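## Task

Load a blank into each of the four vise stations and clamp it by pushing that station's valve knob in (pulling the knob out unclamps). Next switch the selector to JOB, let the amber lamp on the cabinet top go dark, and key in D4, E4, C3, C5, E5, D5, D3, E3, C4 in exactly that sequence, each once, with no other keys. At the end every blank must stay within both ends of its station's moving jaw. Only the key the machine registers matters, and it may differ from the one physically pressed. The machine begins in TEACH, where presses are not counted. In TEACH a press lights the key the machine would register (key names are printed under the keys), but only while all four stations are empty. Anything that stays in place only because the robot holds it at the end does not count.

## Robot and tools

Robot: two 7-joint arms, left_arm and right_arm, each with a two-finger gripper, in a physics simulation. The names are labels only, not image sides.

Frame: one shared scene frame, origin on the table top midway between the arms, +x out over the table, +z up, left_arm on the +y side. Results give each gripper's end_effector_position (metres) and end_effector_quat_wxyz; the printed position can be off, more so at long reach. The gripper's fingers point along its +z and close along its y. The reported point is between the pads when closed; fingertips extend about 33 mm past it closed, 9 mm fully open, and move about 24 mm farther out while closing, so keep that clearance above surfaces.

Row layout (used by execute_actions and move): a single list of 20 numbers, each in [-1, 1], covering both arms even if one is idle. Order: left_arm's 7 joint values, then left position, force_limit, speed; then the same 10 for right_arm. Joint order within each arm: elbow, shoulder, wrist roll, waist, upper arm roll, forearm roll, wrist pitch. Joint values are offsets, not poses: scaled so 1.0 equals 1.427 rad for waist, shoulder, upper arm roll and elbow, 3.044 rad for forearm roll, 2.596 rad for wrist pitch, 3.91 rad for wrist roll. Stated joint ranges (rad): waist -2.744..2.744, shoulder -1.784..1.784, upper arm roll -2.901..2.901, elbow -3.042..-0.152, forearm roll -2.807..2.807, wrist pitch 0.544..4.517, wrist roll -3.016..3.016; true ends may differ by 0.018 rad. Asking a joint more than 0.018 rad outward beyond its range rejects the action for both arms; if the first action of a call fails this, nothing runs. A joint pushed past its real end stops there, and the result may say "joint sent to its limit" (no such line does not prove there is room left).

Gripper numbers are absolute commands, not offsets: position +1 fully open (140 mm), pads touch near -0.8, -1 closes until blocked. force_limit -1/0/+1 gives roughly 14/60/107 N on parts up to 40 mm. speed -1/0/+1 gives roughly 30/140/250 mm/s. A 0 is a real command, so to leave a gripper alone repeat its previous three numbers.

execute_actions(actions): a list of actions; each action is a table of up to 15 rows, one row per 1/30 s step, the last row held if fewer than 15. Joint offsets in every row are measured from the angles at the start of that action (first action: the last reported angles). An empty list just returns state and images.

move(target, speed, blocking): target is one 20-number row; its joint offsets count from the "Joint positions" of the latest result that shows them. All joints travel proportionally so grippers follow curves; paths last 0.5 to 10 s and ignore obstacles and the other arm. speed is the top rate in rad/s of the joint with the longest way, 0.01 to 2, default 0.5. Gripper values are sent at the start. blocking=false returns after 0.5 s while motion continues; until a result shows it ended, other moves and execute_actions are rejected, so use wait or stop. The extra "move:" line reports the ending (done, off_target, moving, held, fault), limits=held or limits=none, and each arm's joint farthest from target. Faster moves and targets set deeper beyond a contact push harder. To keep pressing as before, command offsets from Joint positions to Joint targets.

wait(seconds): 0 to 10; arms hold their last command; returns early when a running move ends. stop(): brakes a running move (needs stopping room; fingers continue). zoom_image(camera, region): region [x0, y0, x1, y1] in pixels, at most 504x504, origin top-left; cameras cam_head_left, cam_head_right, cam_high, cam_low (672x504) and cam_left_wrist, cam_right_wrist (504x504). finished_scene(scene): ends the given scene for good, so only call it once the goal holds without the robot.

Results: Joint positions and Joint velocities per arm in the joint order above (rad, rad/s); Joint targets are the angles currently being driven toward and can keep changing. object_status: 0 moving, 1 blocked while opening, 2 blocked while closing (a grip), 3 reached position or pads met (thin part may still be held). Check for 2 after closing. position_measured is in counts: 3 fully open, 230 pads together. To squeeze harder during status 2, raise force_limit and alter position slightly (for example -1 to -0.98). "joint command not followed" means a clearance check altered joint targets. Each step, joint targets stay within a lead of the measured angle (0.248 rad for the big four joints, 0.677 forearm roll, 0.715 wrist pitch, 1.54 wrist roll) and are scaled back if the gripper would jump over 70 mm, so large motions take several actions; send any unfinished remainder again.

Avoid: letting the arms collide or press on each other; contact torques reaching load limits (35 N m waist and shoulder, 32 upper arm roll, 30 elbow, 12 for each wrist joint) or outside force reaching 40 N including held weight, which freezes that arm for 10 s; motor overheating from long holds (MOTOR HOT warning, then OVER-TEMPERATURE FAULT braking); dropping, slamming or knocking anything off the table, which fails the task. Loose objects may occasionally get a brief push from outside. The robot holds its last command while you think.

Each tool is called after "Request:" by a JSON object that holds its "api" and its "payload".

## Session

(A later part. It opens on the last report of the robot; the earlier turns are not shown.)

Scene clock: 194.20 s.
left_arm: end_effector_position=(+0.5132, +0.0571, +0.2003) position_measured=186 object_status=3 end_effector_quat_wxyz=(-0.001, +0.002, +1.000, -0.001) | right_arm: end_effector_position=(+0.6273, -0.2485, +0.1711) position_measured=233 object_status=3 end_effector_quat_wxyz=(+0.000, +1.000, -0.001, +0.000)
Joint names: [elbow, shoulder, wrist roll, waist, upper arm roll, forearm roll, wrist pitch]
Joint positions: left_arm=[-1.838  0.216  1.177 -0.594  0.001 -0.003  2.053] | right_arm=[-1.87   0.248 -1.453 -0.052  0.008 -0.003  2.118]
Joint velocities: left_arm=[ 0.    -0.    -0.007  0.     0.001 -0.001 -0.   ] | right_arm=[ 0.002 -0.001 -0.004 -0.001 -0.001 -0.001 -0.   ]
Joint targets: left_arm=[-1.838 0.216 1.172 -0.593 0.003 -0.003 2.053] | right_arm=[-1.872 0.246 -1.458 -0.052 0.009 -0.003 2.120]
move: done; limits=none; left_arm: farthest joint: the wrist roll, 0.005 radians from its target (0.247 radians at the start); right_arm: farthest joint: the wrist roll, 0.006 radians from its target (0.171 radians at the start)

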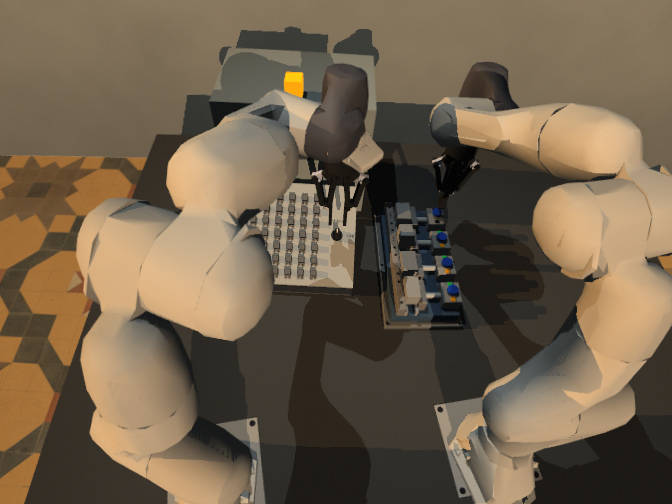

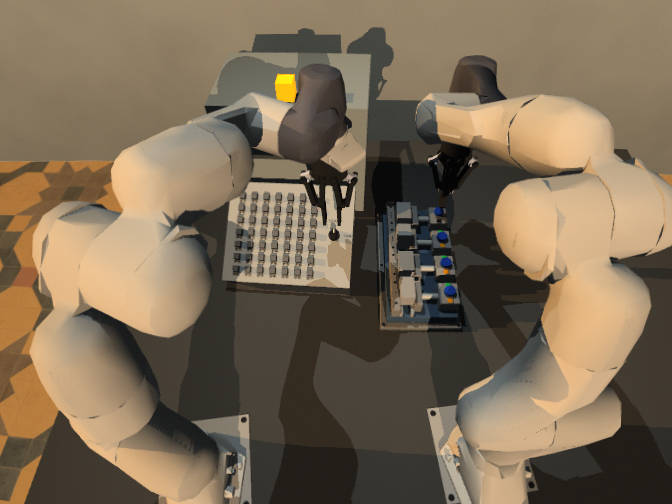

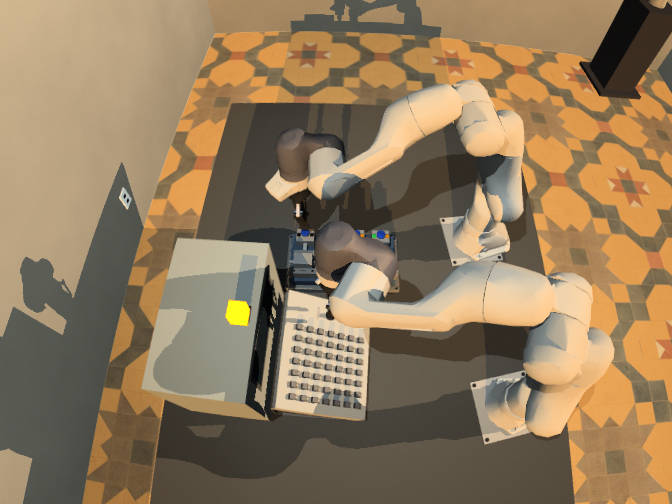

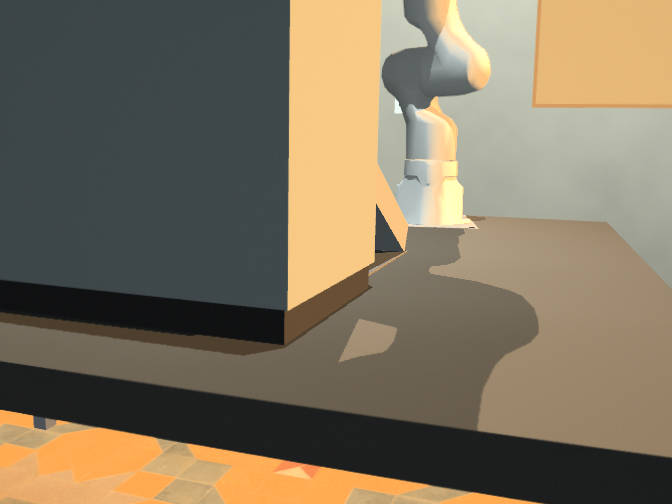

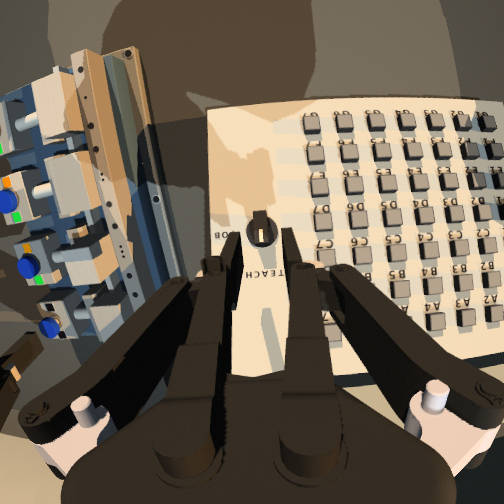

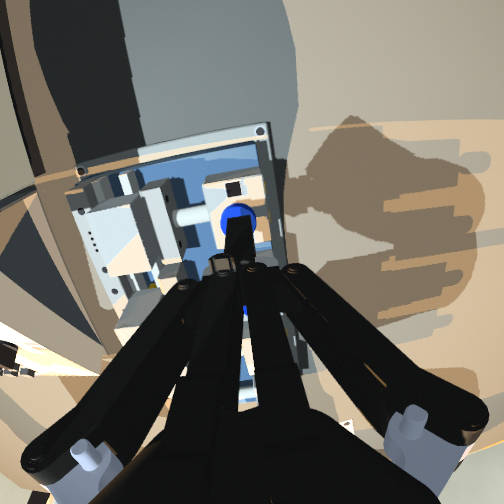

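Request:
{"api": "move", "payload": {"target": [0,0,0.0632,0.1745,0,0,0,-0.45,0,0, 0.04,0.0224,0.0437,0.117,0,0,-0.0092,-0.15,0.2,0], "speed": 0.3}}

Scene clock: 196.70 s.
left_arm: end_effector_position=(+0.5551, +0.2052, +0.2003) position_measured=186 object_status=3 end_effector_quat_wxyz=(-0.000, -0.002, +1.000, -0.001) | right_arm: end_effector_position=(+0.6193, -0.1438, +0.1762) position_measured=148 object_status=3 end_effector_quat_wxyz=(-0.000, +1.000, -0.000, +0.002)
Joint names: [elbow, shoulder, wrist roll, waist, upper arm roll, forearm roll, wrist pitch]
Joint positions: left_arm=[-1.838  0.216  1.419 -0.344  0.003 -0.003  2.053] | right_arm=[-1.815  0.278 -1.287  0.115  0.009 -0.003  2.096]
Joint velocities: left_arm=[ 0.001 -0.     0.006  0.001 -0.001  0.     0.   ] | right_arm=[-0.     0.001  0.006 -0.001 -0.001 -0.    -0.001]
Joint targets: left_arm=[-1.838 0.216 1.424 -0.345 0.001 -0.003 2.053] | right_arm=[-1.813 0.280 -1.282 0.115 0.008 -0.003 2.094]
move: done; limits=none; left_arm: farthest joint: the wrist roll, 0.005 radians from its target (0.249 radians at the start); right_arm: farthest joint: the wrist roll, 0.005 radians from its target (0.172 radians at the start)

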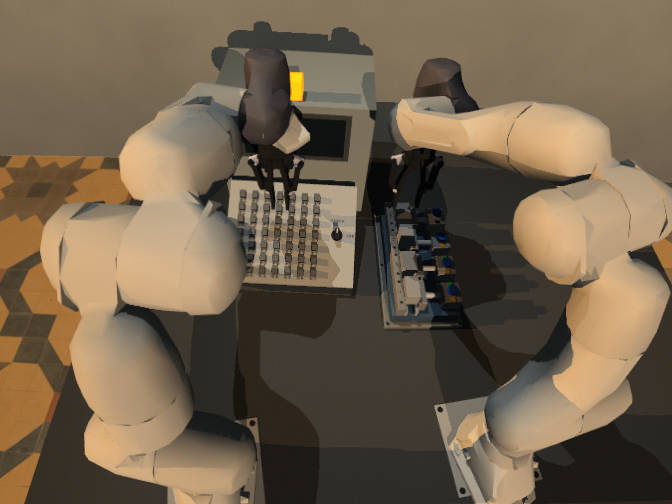

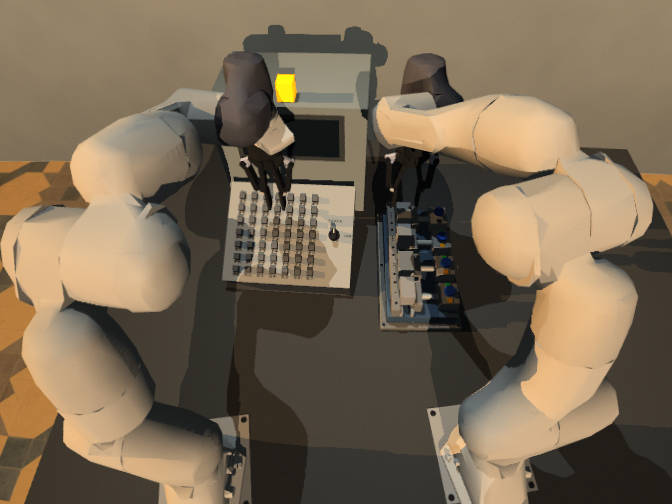

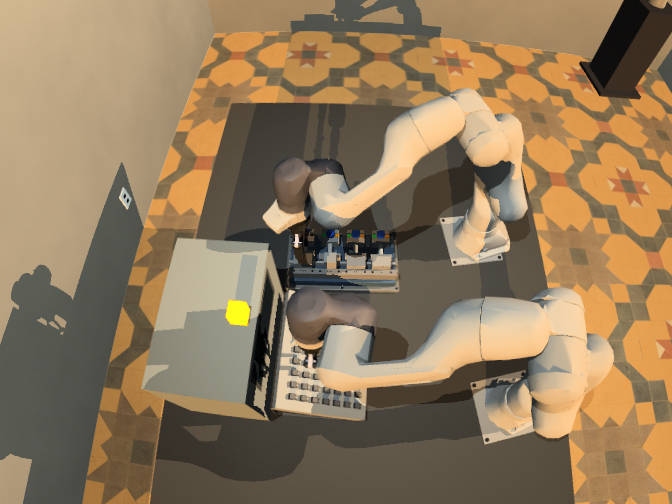

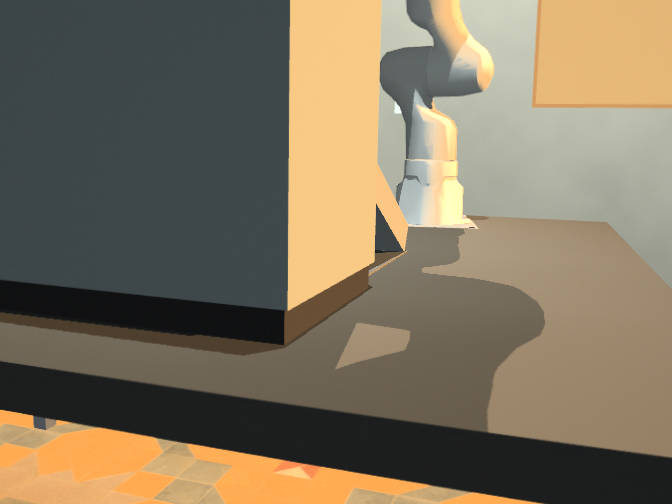

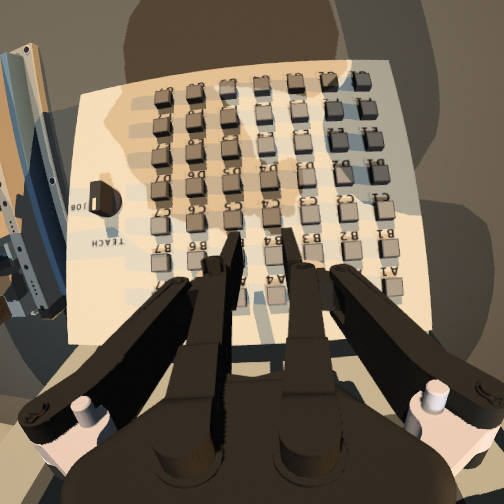

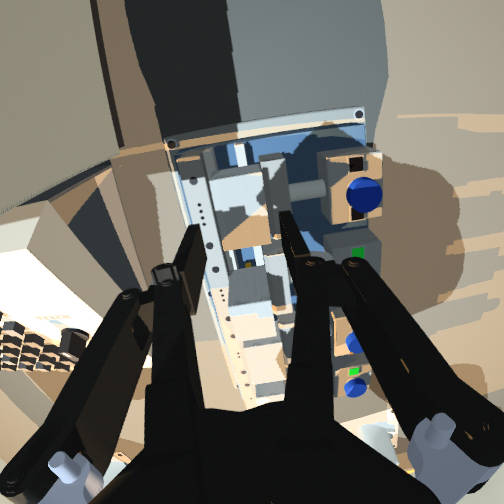

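Request:
{"api": "move", "payload": {"target": [0,0,0,0,0,0,0,-0.45,0,0, -0.0357,0.0406,0,-0.0014,0,0,0.0408,-0.15,0.2,0], "speed": 0.12}}

Request:
{"api": "move", "payload": {"target": [0,0,0,0,0,0,0,-0.45,0,0, 0,0,0,0,0,0,0,-1,0.2,-0.3], "speed": 0.1}}

Scene clock: 199.20 s.
left_arm: end_effector_position=(+0.5551, +0.2052, +0.2003) position_measured=186 object_status=3 end_effector_quat_wxyz=(-0.000, -0.001, +1.000, -0.001) | right_arm: end_effector_position=(+0.6192, -0.1441, +0.1269) position_measured=148 object_status=3 end_effector_quat_wxyz=(-0.000, +1.000, -0.001, +0.000)
Joint names: [elbow, shoulder, wrist roll, waist, upper arm roll, forearm roll, wrist pitch]
Joint positions: left_arm=[-1.838  0.216  1.42  -0.344  0.003 -0.003  2.053] | right_arm=[-1.864  0.335 -1.286  0.114  0.009 -0.003  2.2  ]
Joint velocities: left_arm=[-0.    -0.001  0.     0.    -0.     0.001 -0.001] | right_arm=[ 0.    -0.001  0.001  0.001  0.001 -0.001  0.004]
Joint targets: left_arm=[-1.838 0.216 1.419 -0.344 0.003 -0.003 2.053] | right_arm=[-1.866 0.336 -1.287 0.113 0.009 -0.003 2.202]
move: done; limits=none; left_arm: farthest joint: the wrist roll, 0.001 radians from its target (0.001 radians at the start); right_arm: farthest joint: the elbow, 0.002 radians from its target (0.051 radians at the start)

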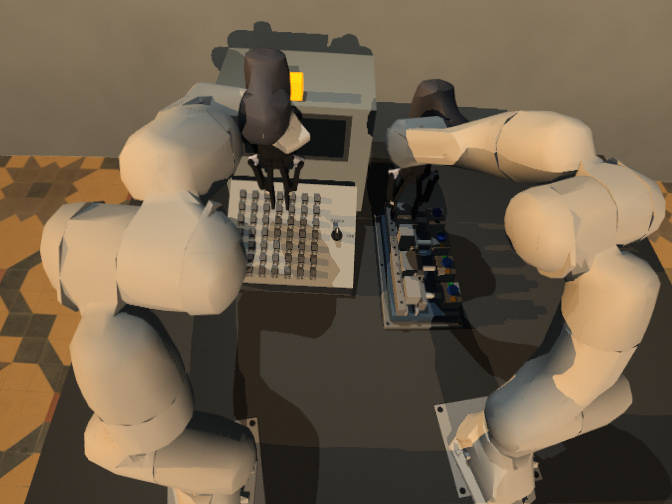

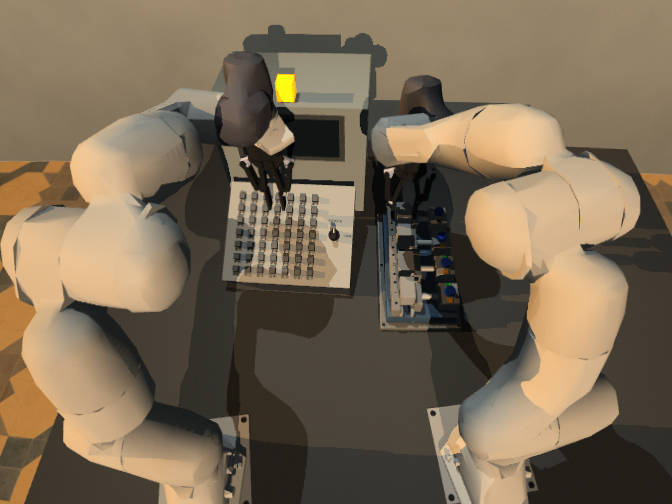

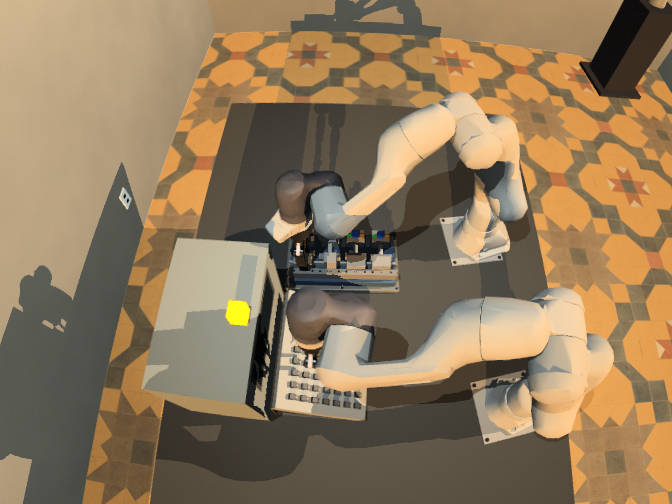

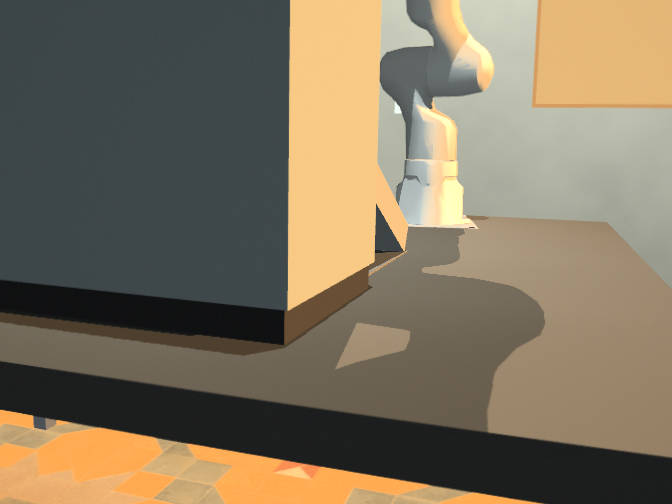

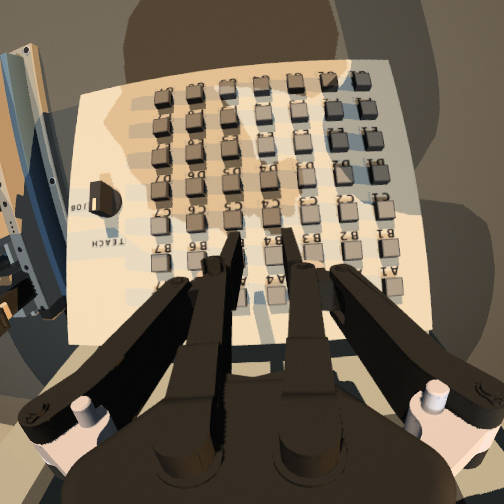

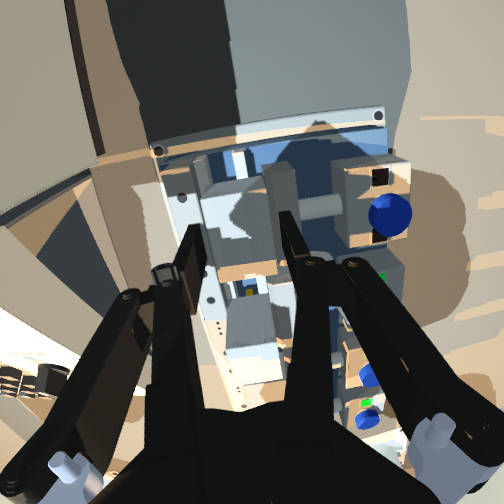

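Scene clock: 199.70 s.
left_arm: end_effector_position=(+0.5551, +0.2052, +0.2003) position_measured=186 object_status=3 end_effector_quat_wxyz=(-0.000, -0.001, +1.000, -0.001) | right_arm: end_effector_position=(+0.6193, -0.1440, +0.1272) position_measured=175 object_status=2 end_effector_quat_wxyz=(-0.000, +1.000, -0.001, +0.000)
Joint names: [elbow, shoulder, wrist roll, waist, upper arm roll, forearm roll, wrist pitch]
Joint positions: left_arm=[-1.838  0.216  1.42  -0.344  0.003 -0.003  2.053] | right_arm=[-1.864  0.334 -1.286  0.114  0.009 -0.003  2.2  ]
Joint velocities: left_arm=[ 0.     0.001  0.002  0.    -0.001  0.001  0.   ] | right_arm=[ 0.     0.001  0.002 -0.001  0.002 -0.002  0.   ]
Joint targets: left_arm=[-1.838 0.216 1.420 -0.344 0.003 -0.003 2.053] | right_arm=[-1.864 0.335 -1.286 0.114 0.009 -0.003 2.200]
move: done; limits=none; left_arm: farthest joint: the waist, 0.000 radians from its target (0.000 radians at the start); right_arm: farthest joint: the shoulder, 0.001 radians from its target (0.000 radians at the start)

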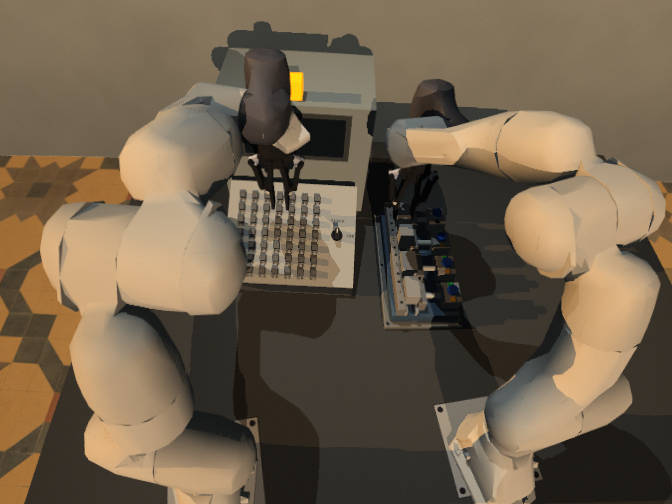

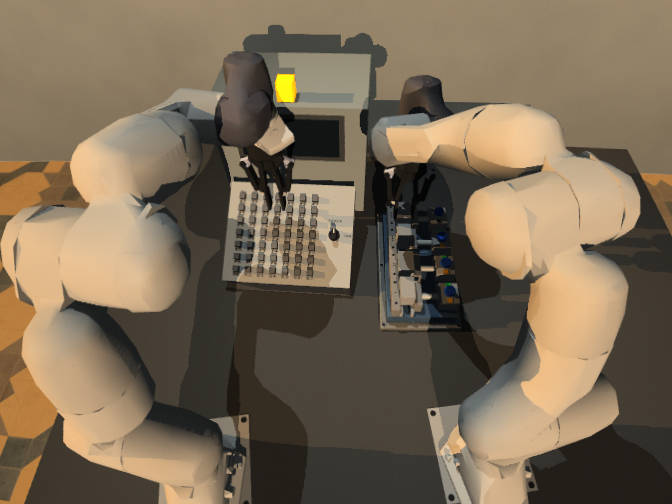

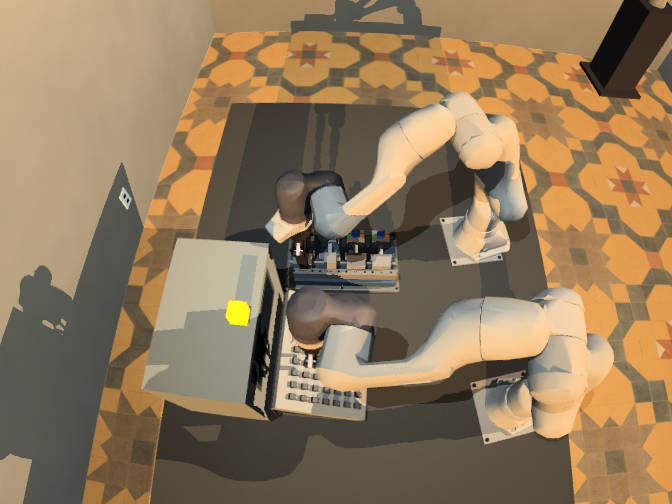

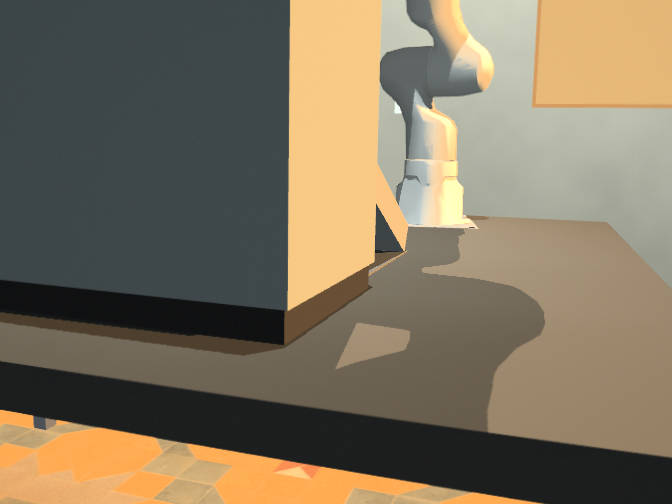

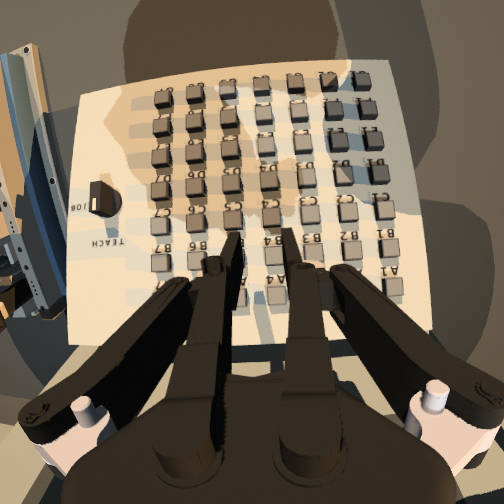

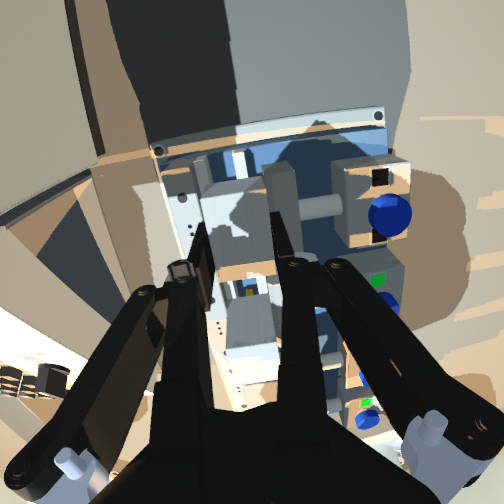

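Request:
{"api": "move", "payload": {"target": [0,0,0,0,0,0,0,-0.45,0,0, -0.0077,-0.0062,0,0.0014,0,0,0.0015,-1,0.2,-0.3], "speed": 0.03}}

Scene clock: 200.53 s.
left_arm: end_effector_position=(+0.5551, +0.2052, +0.2003) position_measured=186 object_status=3 end_effector_quat_wxyz=(-0.000, -0.001, +1.000, -0.001) | right_arm: end_effector_position=(+0.6170, -0.1444, +0.1272) position_measured=175 object_status=2 end_effector_quat_wxyz=(-0.000, +1.000, -0.001, +0.000)
Joint names: [elbow, shoulder, wrist roll, waist, upper arm roll, forearm roll, wrist pitch]
Joint positions: left_arm=[-1.838  0.216  1.42  -0.344  0.003 -0.003  2.053] | right_arm=[-1.873  0.328 -1.286  0.115  0.009 -0.003  2.202]
Joint velocities: left_arm=[-0.    -0.    -0.001 -0.    -0.     0.001 -0.001] | right_arm=[-0.002 -0.003 -0.002 -0.     0.     0.001  0.001]
Joint targets: left_arm=[-1.838 0.216 1.420 -0.344 0.003 -0.003 2.053] | right_arm=[-1.875 0.326 -1.286 0.116 0.009 -0.003 2.203]
move: done; limits=none; left_arm: farthest joint: the waist, 0.000 radians from its target (0.000 radians at the start); right_arm: farthest joint: the shoulder, 0.003 radians from its target (0.009 radians at the start)

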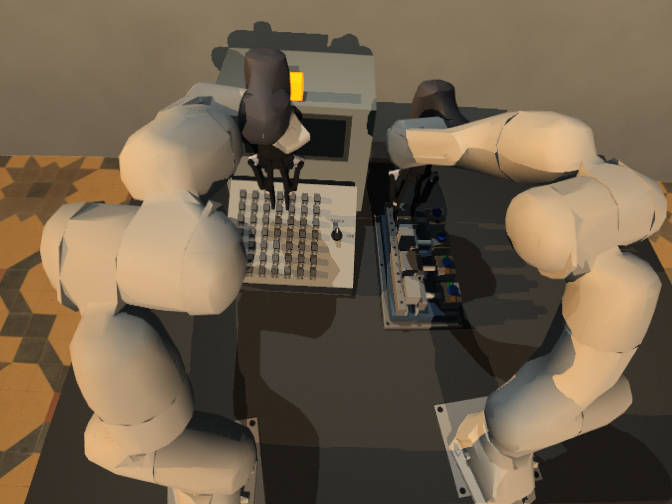

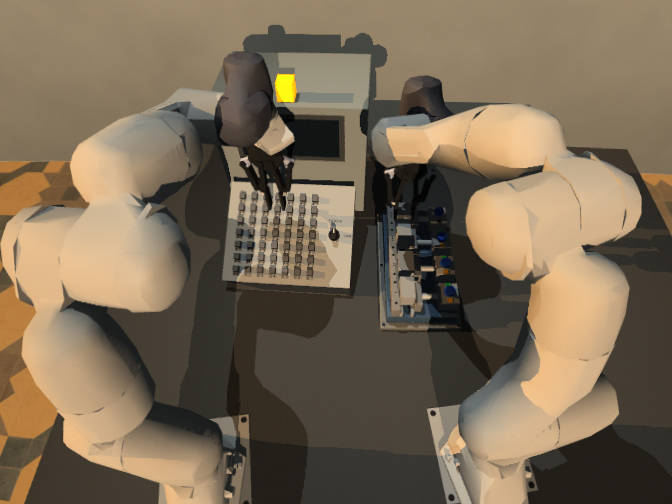

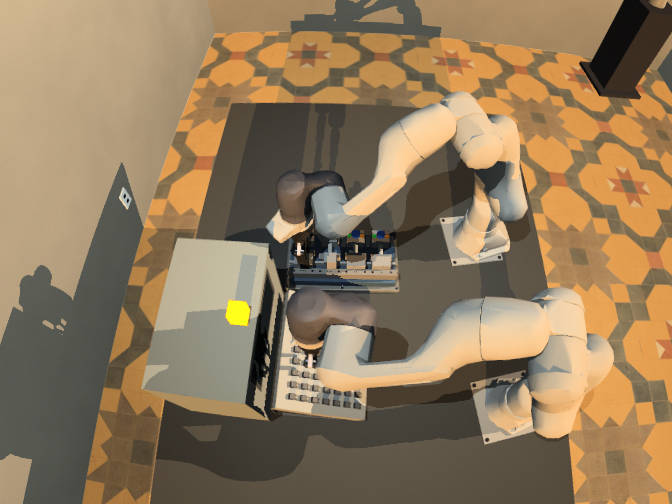

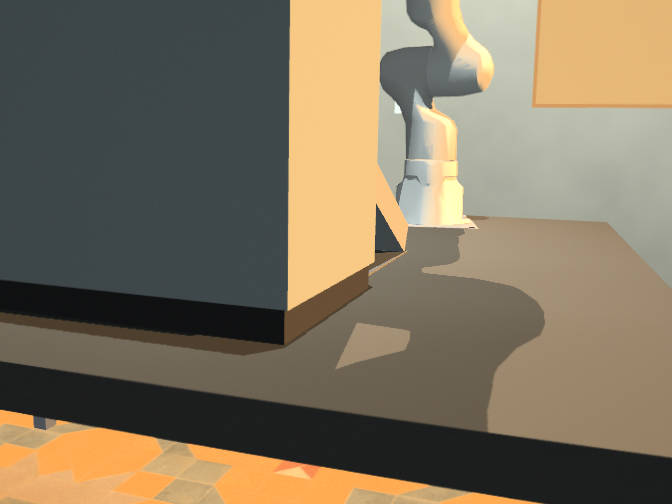

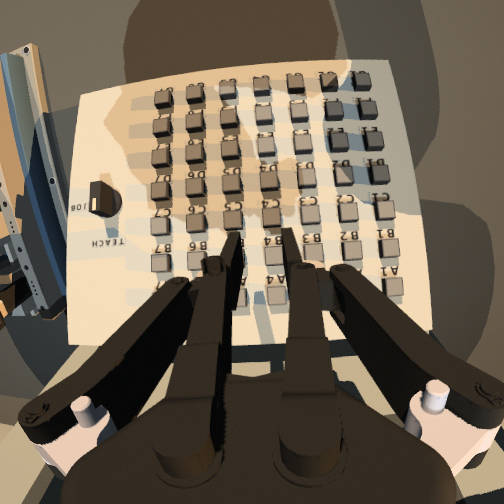

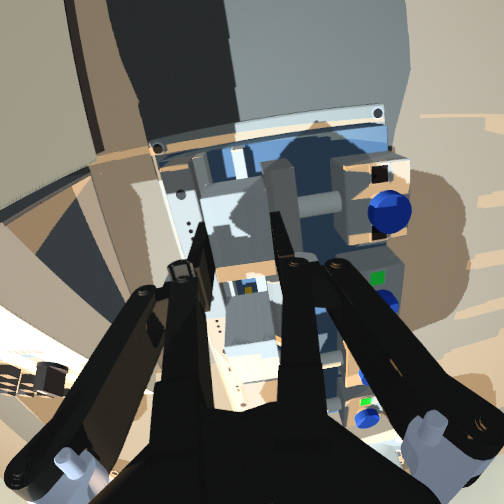

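Shifted 2.3 mm. Release and lift.

Request:
{"api": "move", "payload": {"target": [0,0,0,0,0,0,0,-0.45,0,0, 0,0,0,0,0,0,0,-0.15,0.2,0], "speed": 0.05}}

Request:
{"api": "move", "payload": {"target": [0,0,0,0,0,0,0,-0.45,0,0, 0.036,-0.039,0,0,0,0,-0.042,-0.15,0.2,0], "speed": 0.2}}

Scene clock: 201.33 s.
left_arm: end_effector_position=(+0.5551, +0.2052, +0.2003) position_measured=186 object_status=3 end_effector_quat_wxyz=(-0.000, -0.001, +1.000, -0.001) | right_arm: end_effector_position=(+0.6170, -0.1444, +0.1272) position_measured=148 object_status=3 end_effector_quat_wxyz=(-0.000, +1.000, -0.001, +0.000)
Joint names: [elbow, shoulder, wrist roll, waist, upper arm roll, forearm roll, wrist pitch]
Joint positions: left_arm=[-1.838  0.216  1.42  -0.344  0.003 -0.003  2.053] | right_arm=[-1.873  0.328 -1.286  0.115  0.009 -0.003  2.202]
Joint velocities: left_arm=[-0.     0.    -0.     0.001 -0.001 -0.     0.001] | right_arm=[ 0.     0.002  0.001  0.001 -0.001  0.001  0.001]
Joint targets: left_arm=[-1.838 0.216 1.420 -0.344 0.003 -0.003 2.053] | right_arm=[-1.873 0.328 -1.286 0.115 0.009 -0.003 2.202]
move: done; limits=none; left_arm: farthest joint: the waist, 0.000 radians from its target (0.000 radians at the start); right_arm: farthest joint: the waist, 0.000 radians from its target (0.000 radians at the start)

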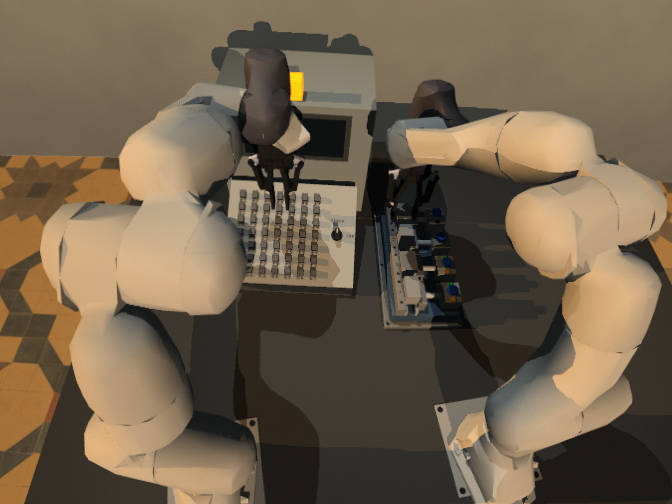

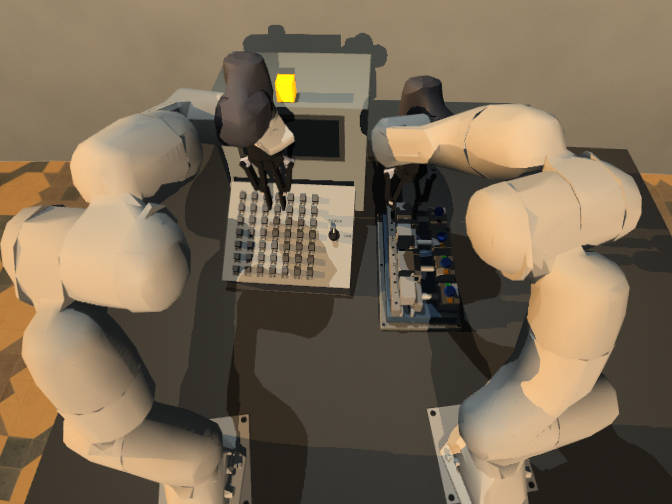

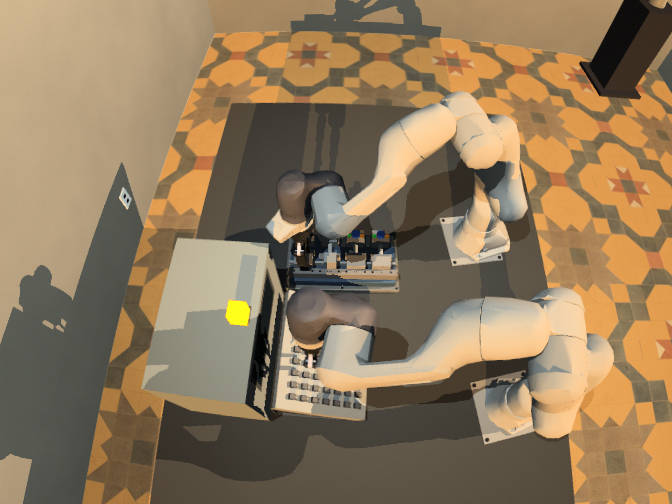

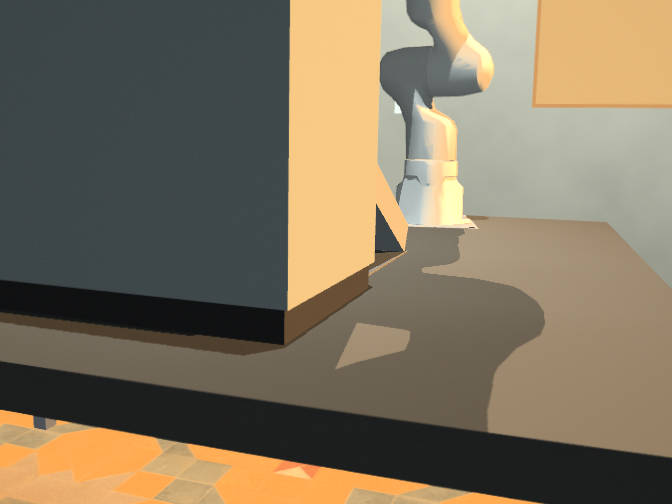

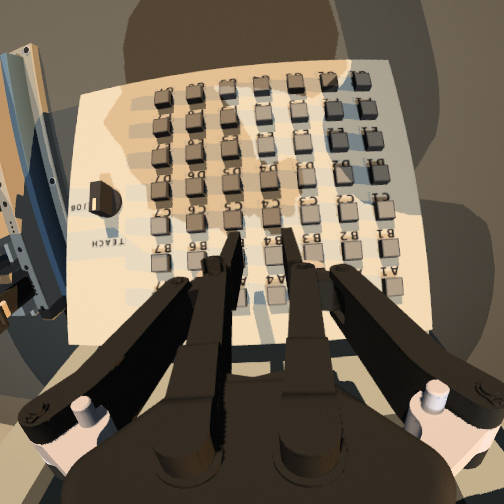

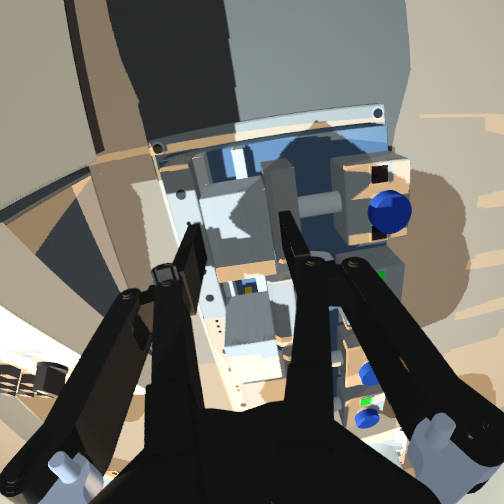

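Scene clock: 202.57 s.
left_arm: end_effector_position=(+0.5551, +0.2052, +0.2003) position_measured=186 object_status=3 end_effector_quat_wxyz=(-0.000, -0.001, +1.000, -0.001) | right_arm: end_effector_position=(+0.6163, -0.1449, +0.1753) position_measured=148 object_status=3 end_effector_quat_wxyz=(+0.000, +1.000, -0.001, -0.000)
Joint names: [elbow, shoulder, wrist roll, waist, upper arm roll, forearm roll, wrist pitch]
Joint positions: left_arm=[-1.838  0.216  1.42  -0.344  0.003 -0.003  2.053] | right_arm=[-1.823  0.273 -1.286  0.115  0.009 -0.003  2.096]
Joint velocities: left_arm=[-0.001  0.001 -0.001 -0.    -0.     0.    -0.   ] | right_arm=[-0.     0.001  0.001 -0.001 -0.     0.    -0.004]
Joint targets: left_arm=[-1.838 0.216 1.420 -0.344 0.003 -0.003 2.053] | right_arm=[-1.822 0.273 -1.286 0.115 0.009 -0.003 2.093]
move: done; limits=none; left_arm: farthest joint: the waist, 0.000 radians from its target (0.000 radians at the start); right_arm: farthest joint: the wrist pitch, 0.003 radians from its target (0.109 radians at the start)

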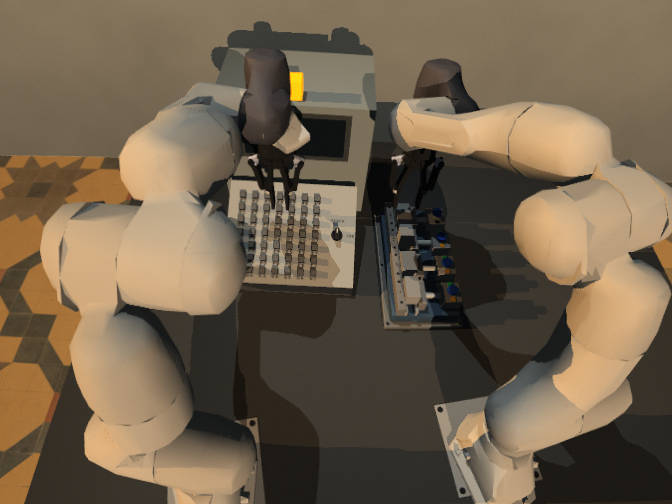

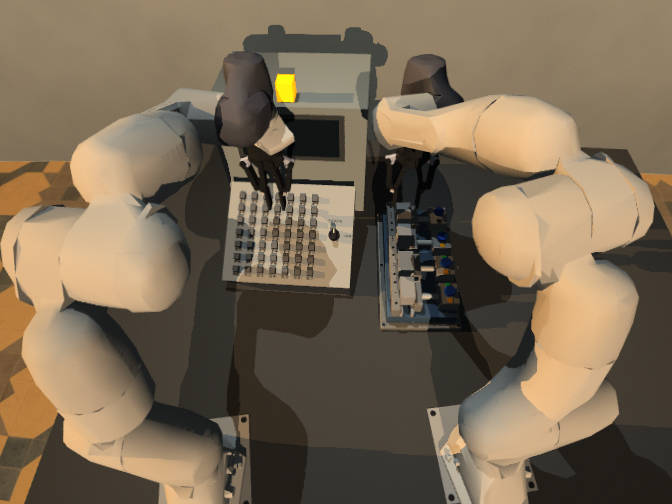

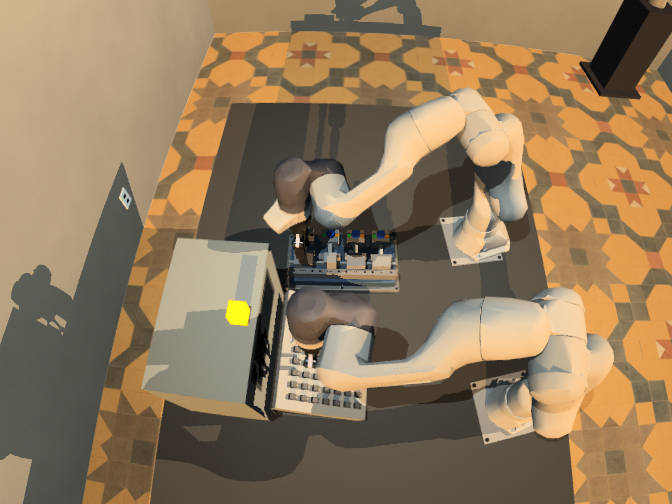

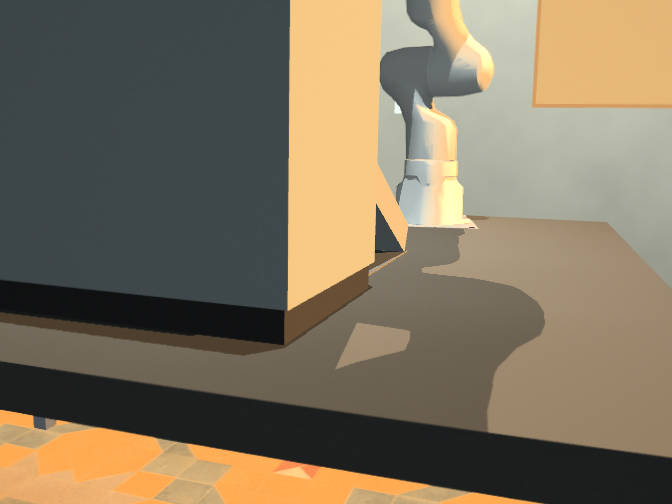

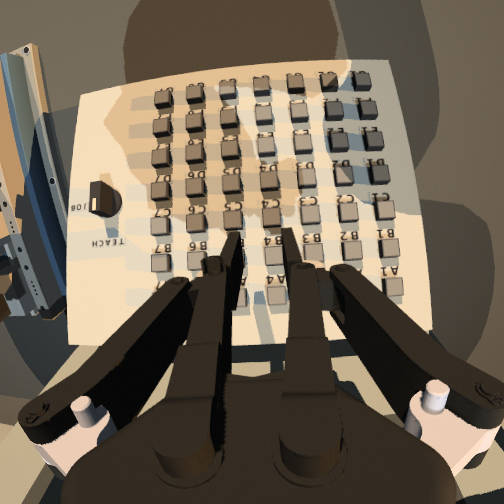

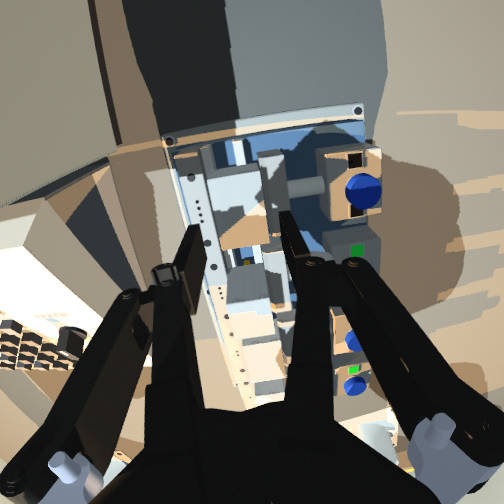

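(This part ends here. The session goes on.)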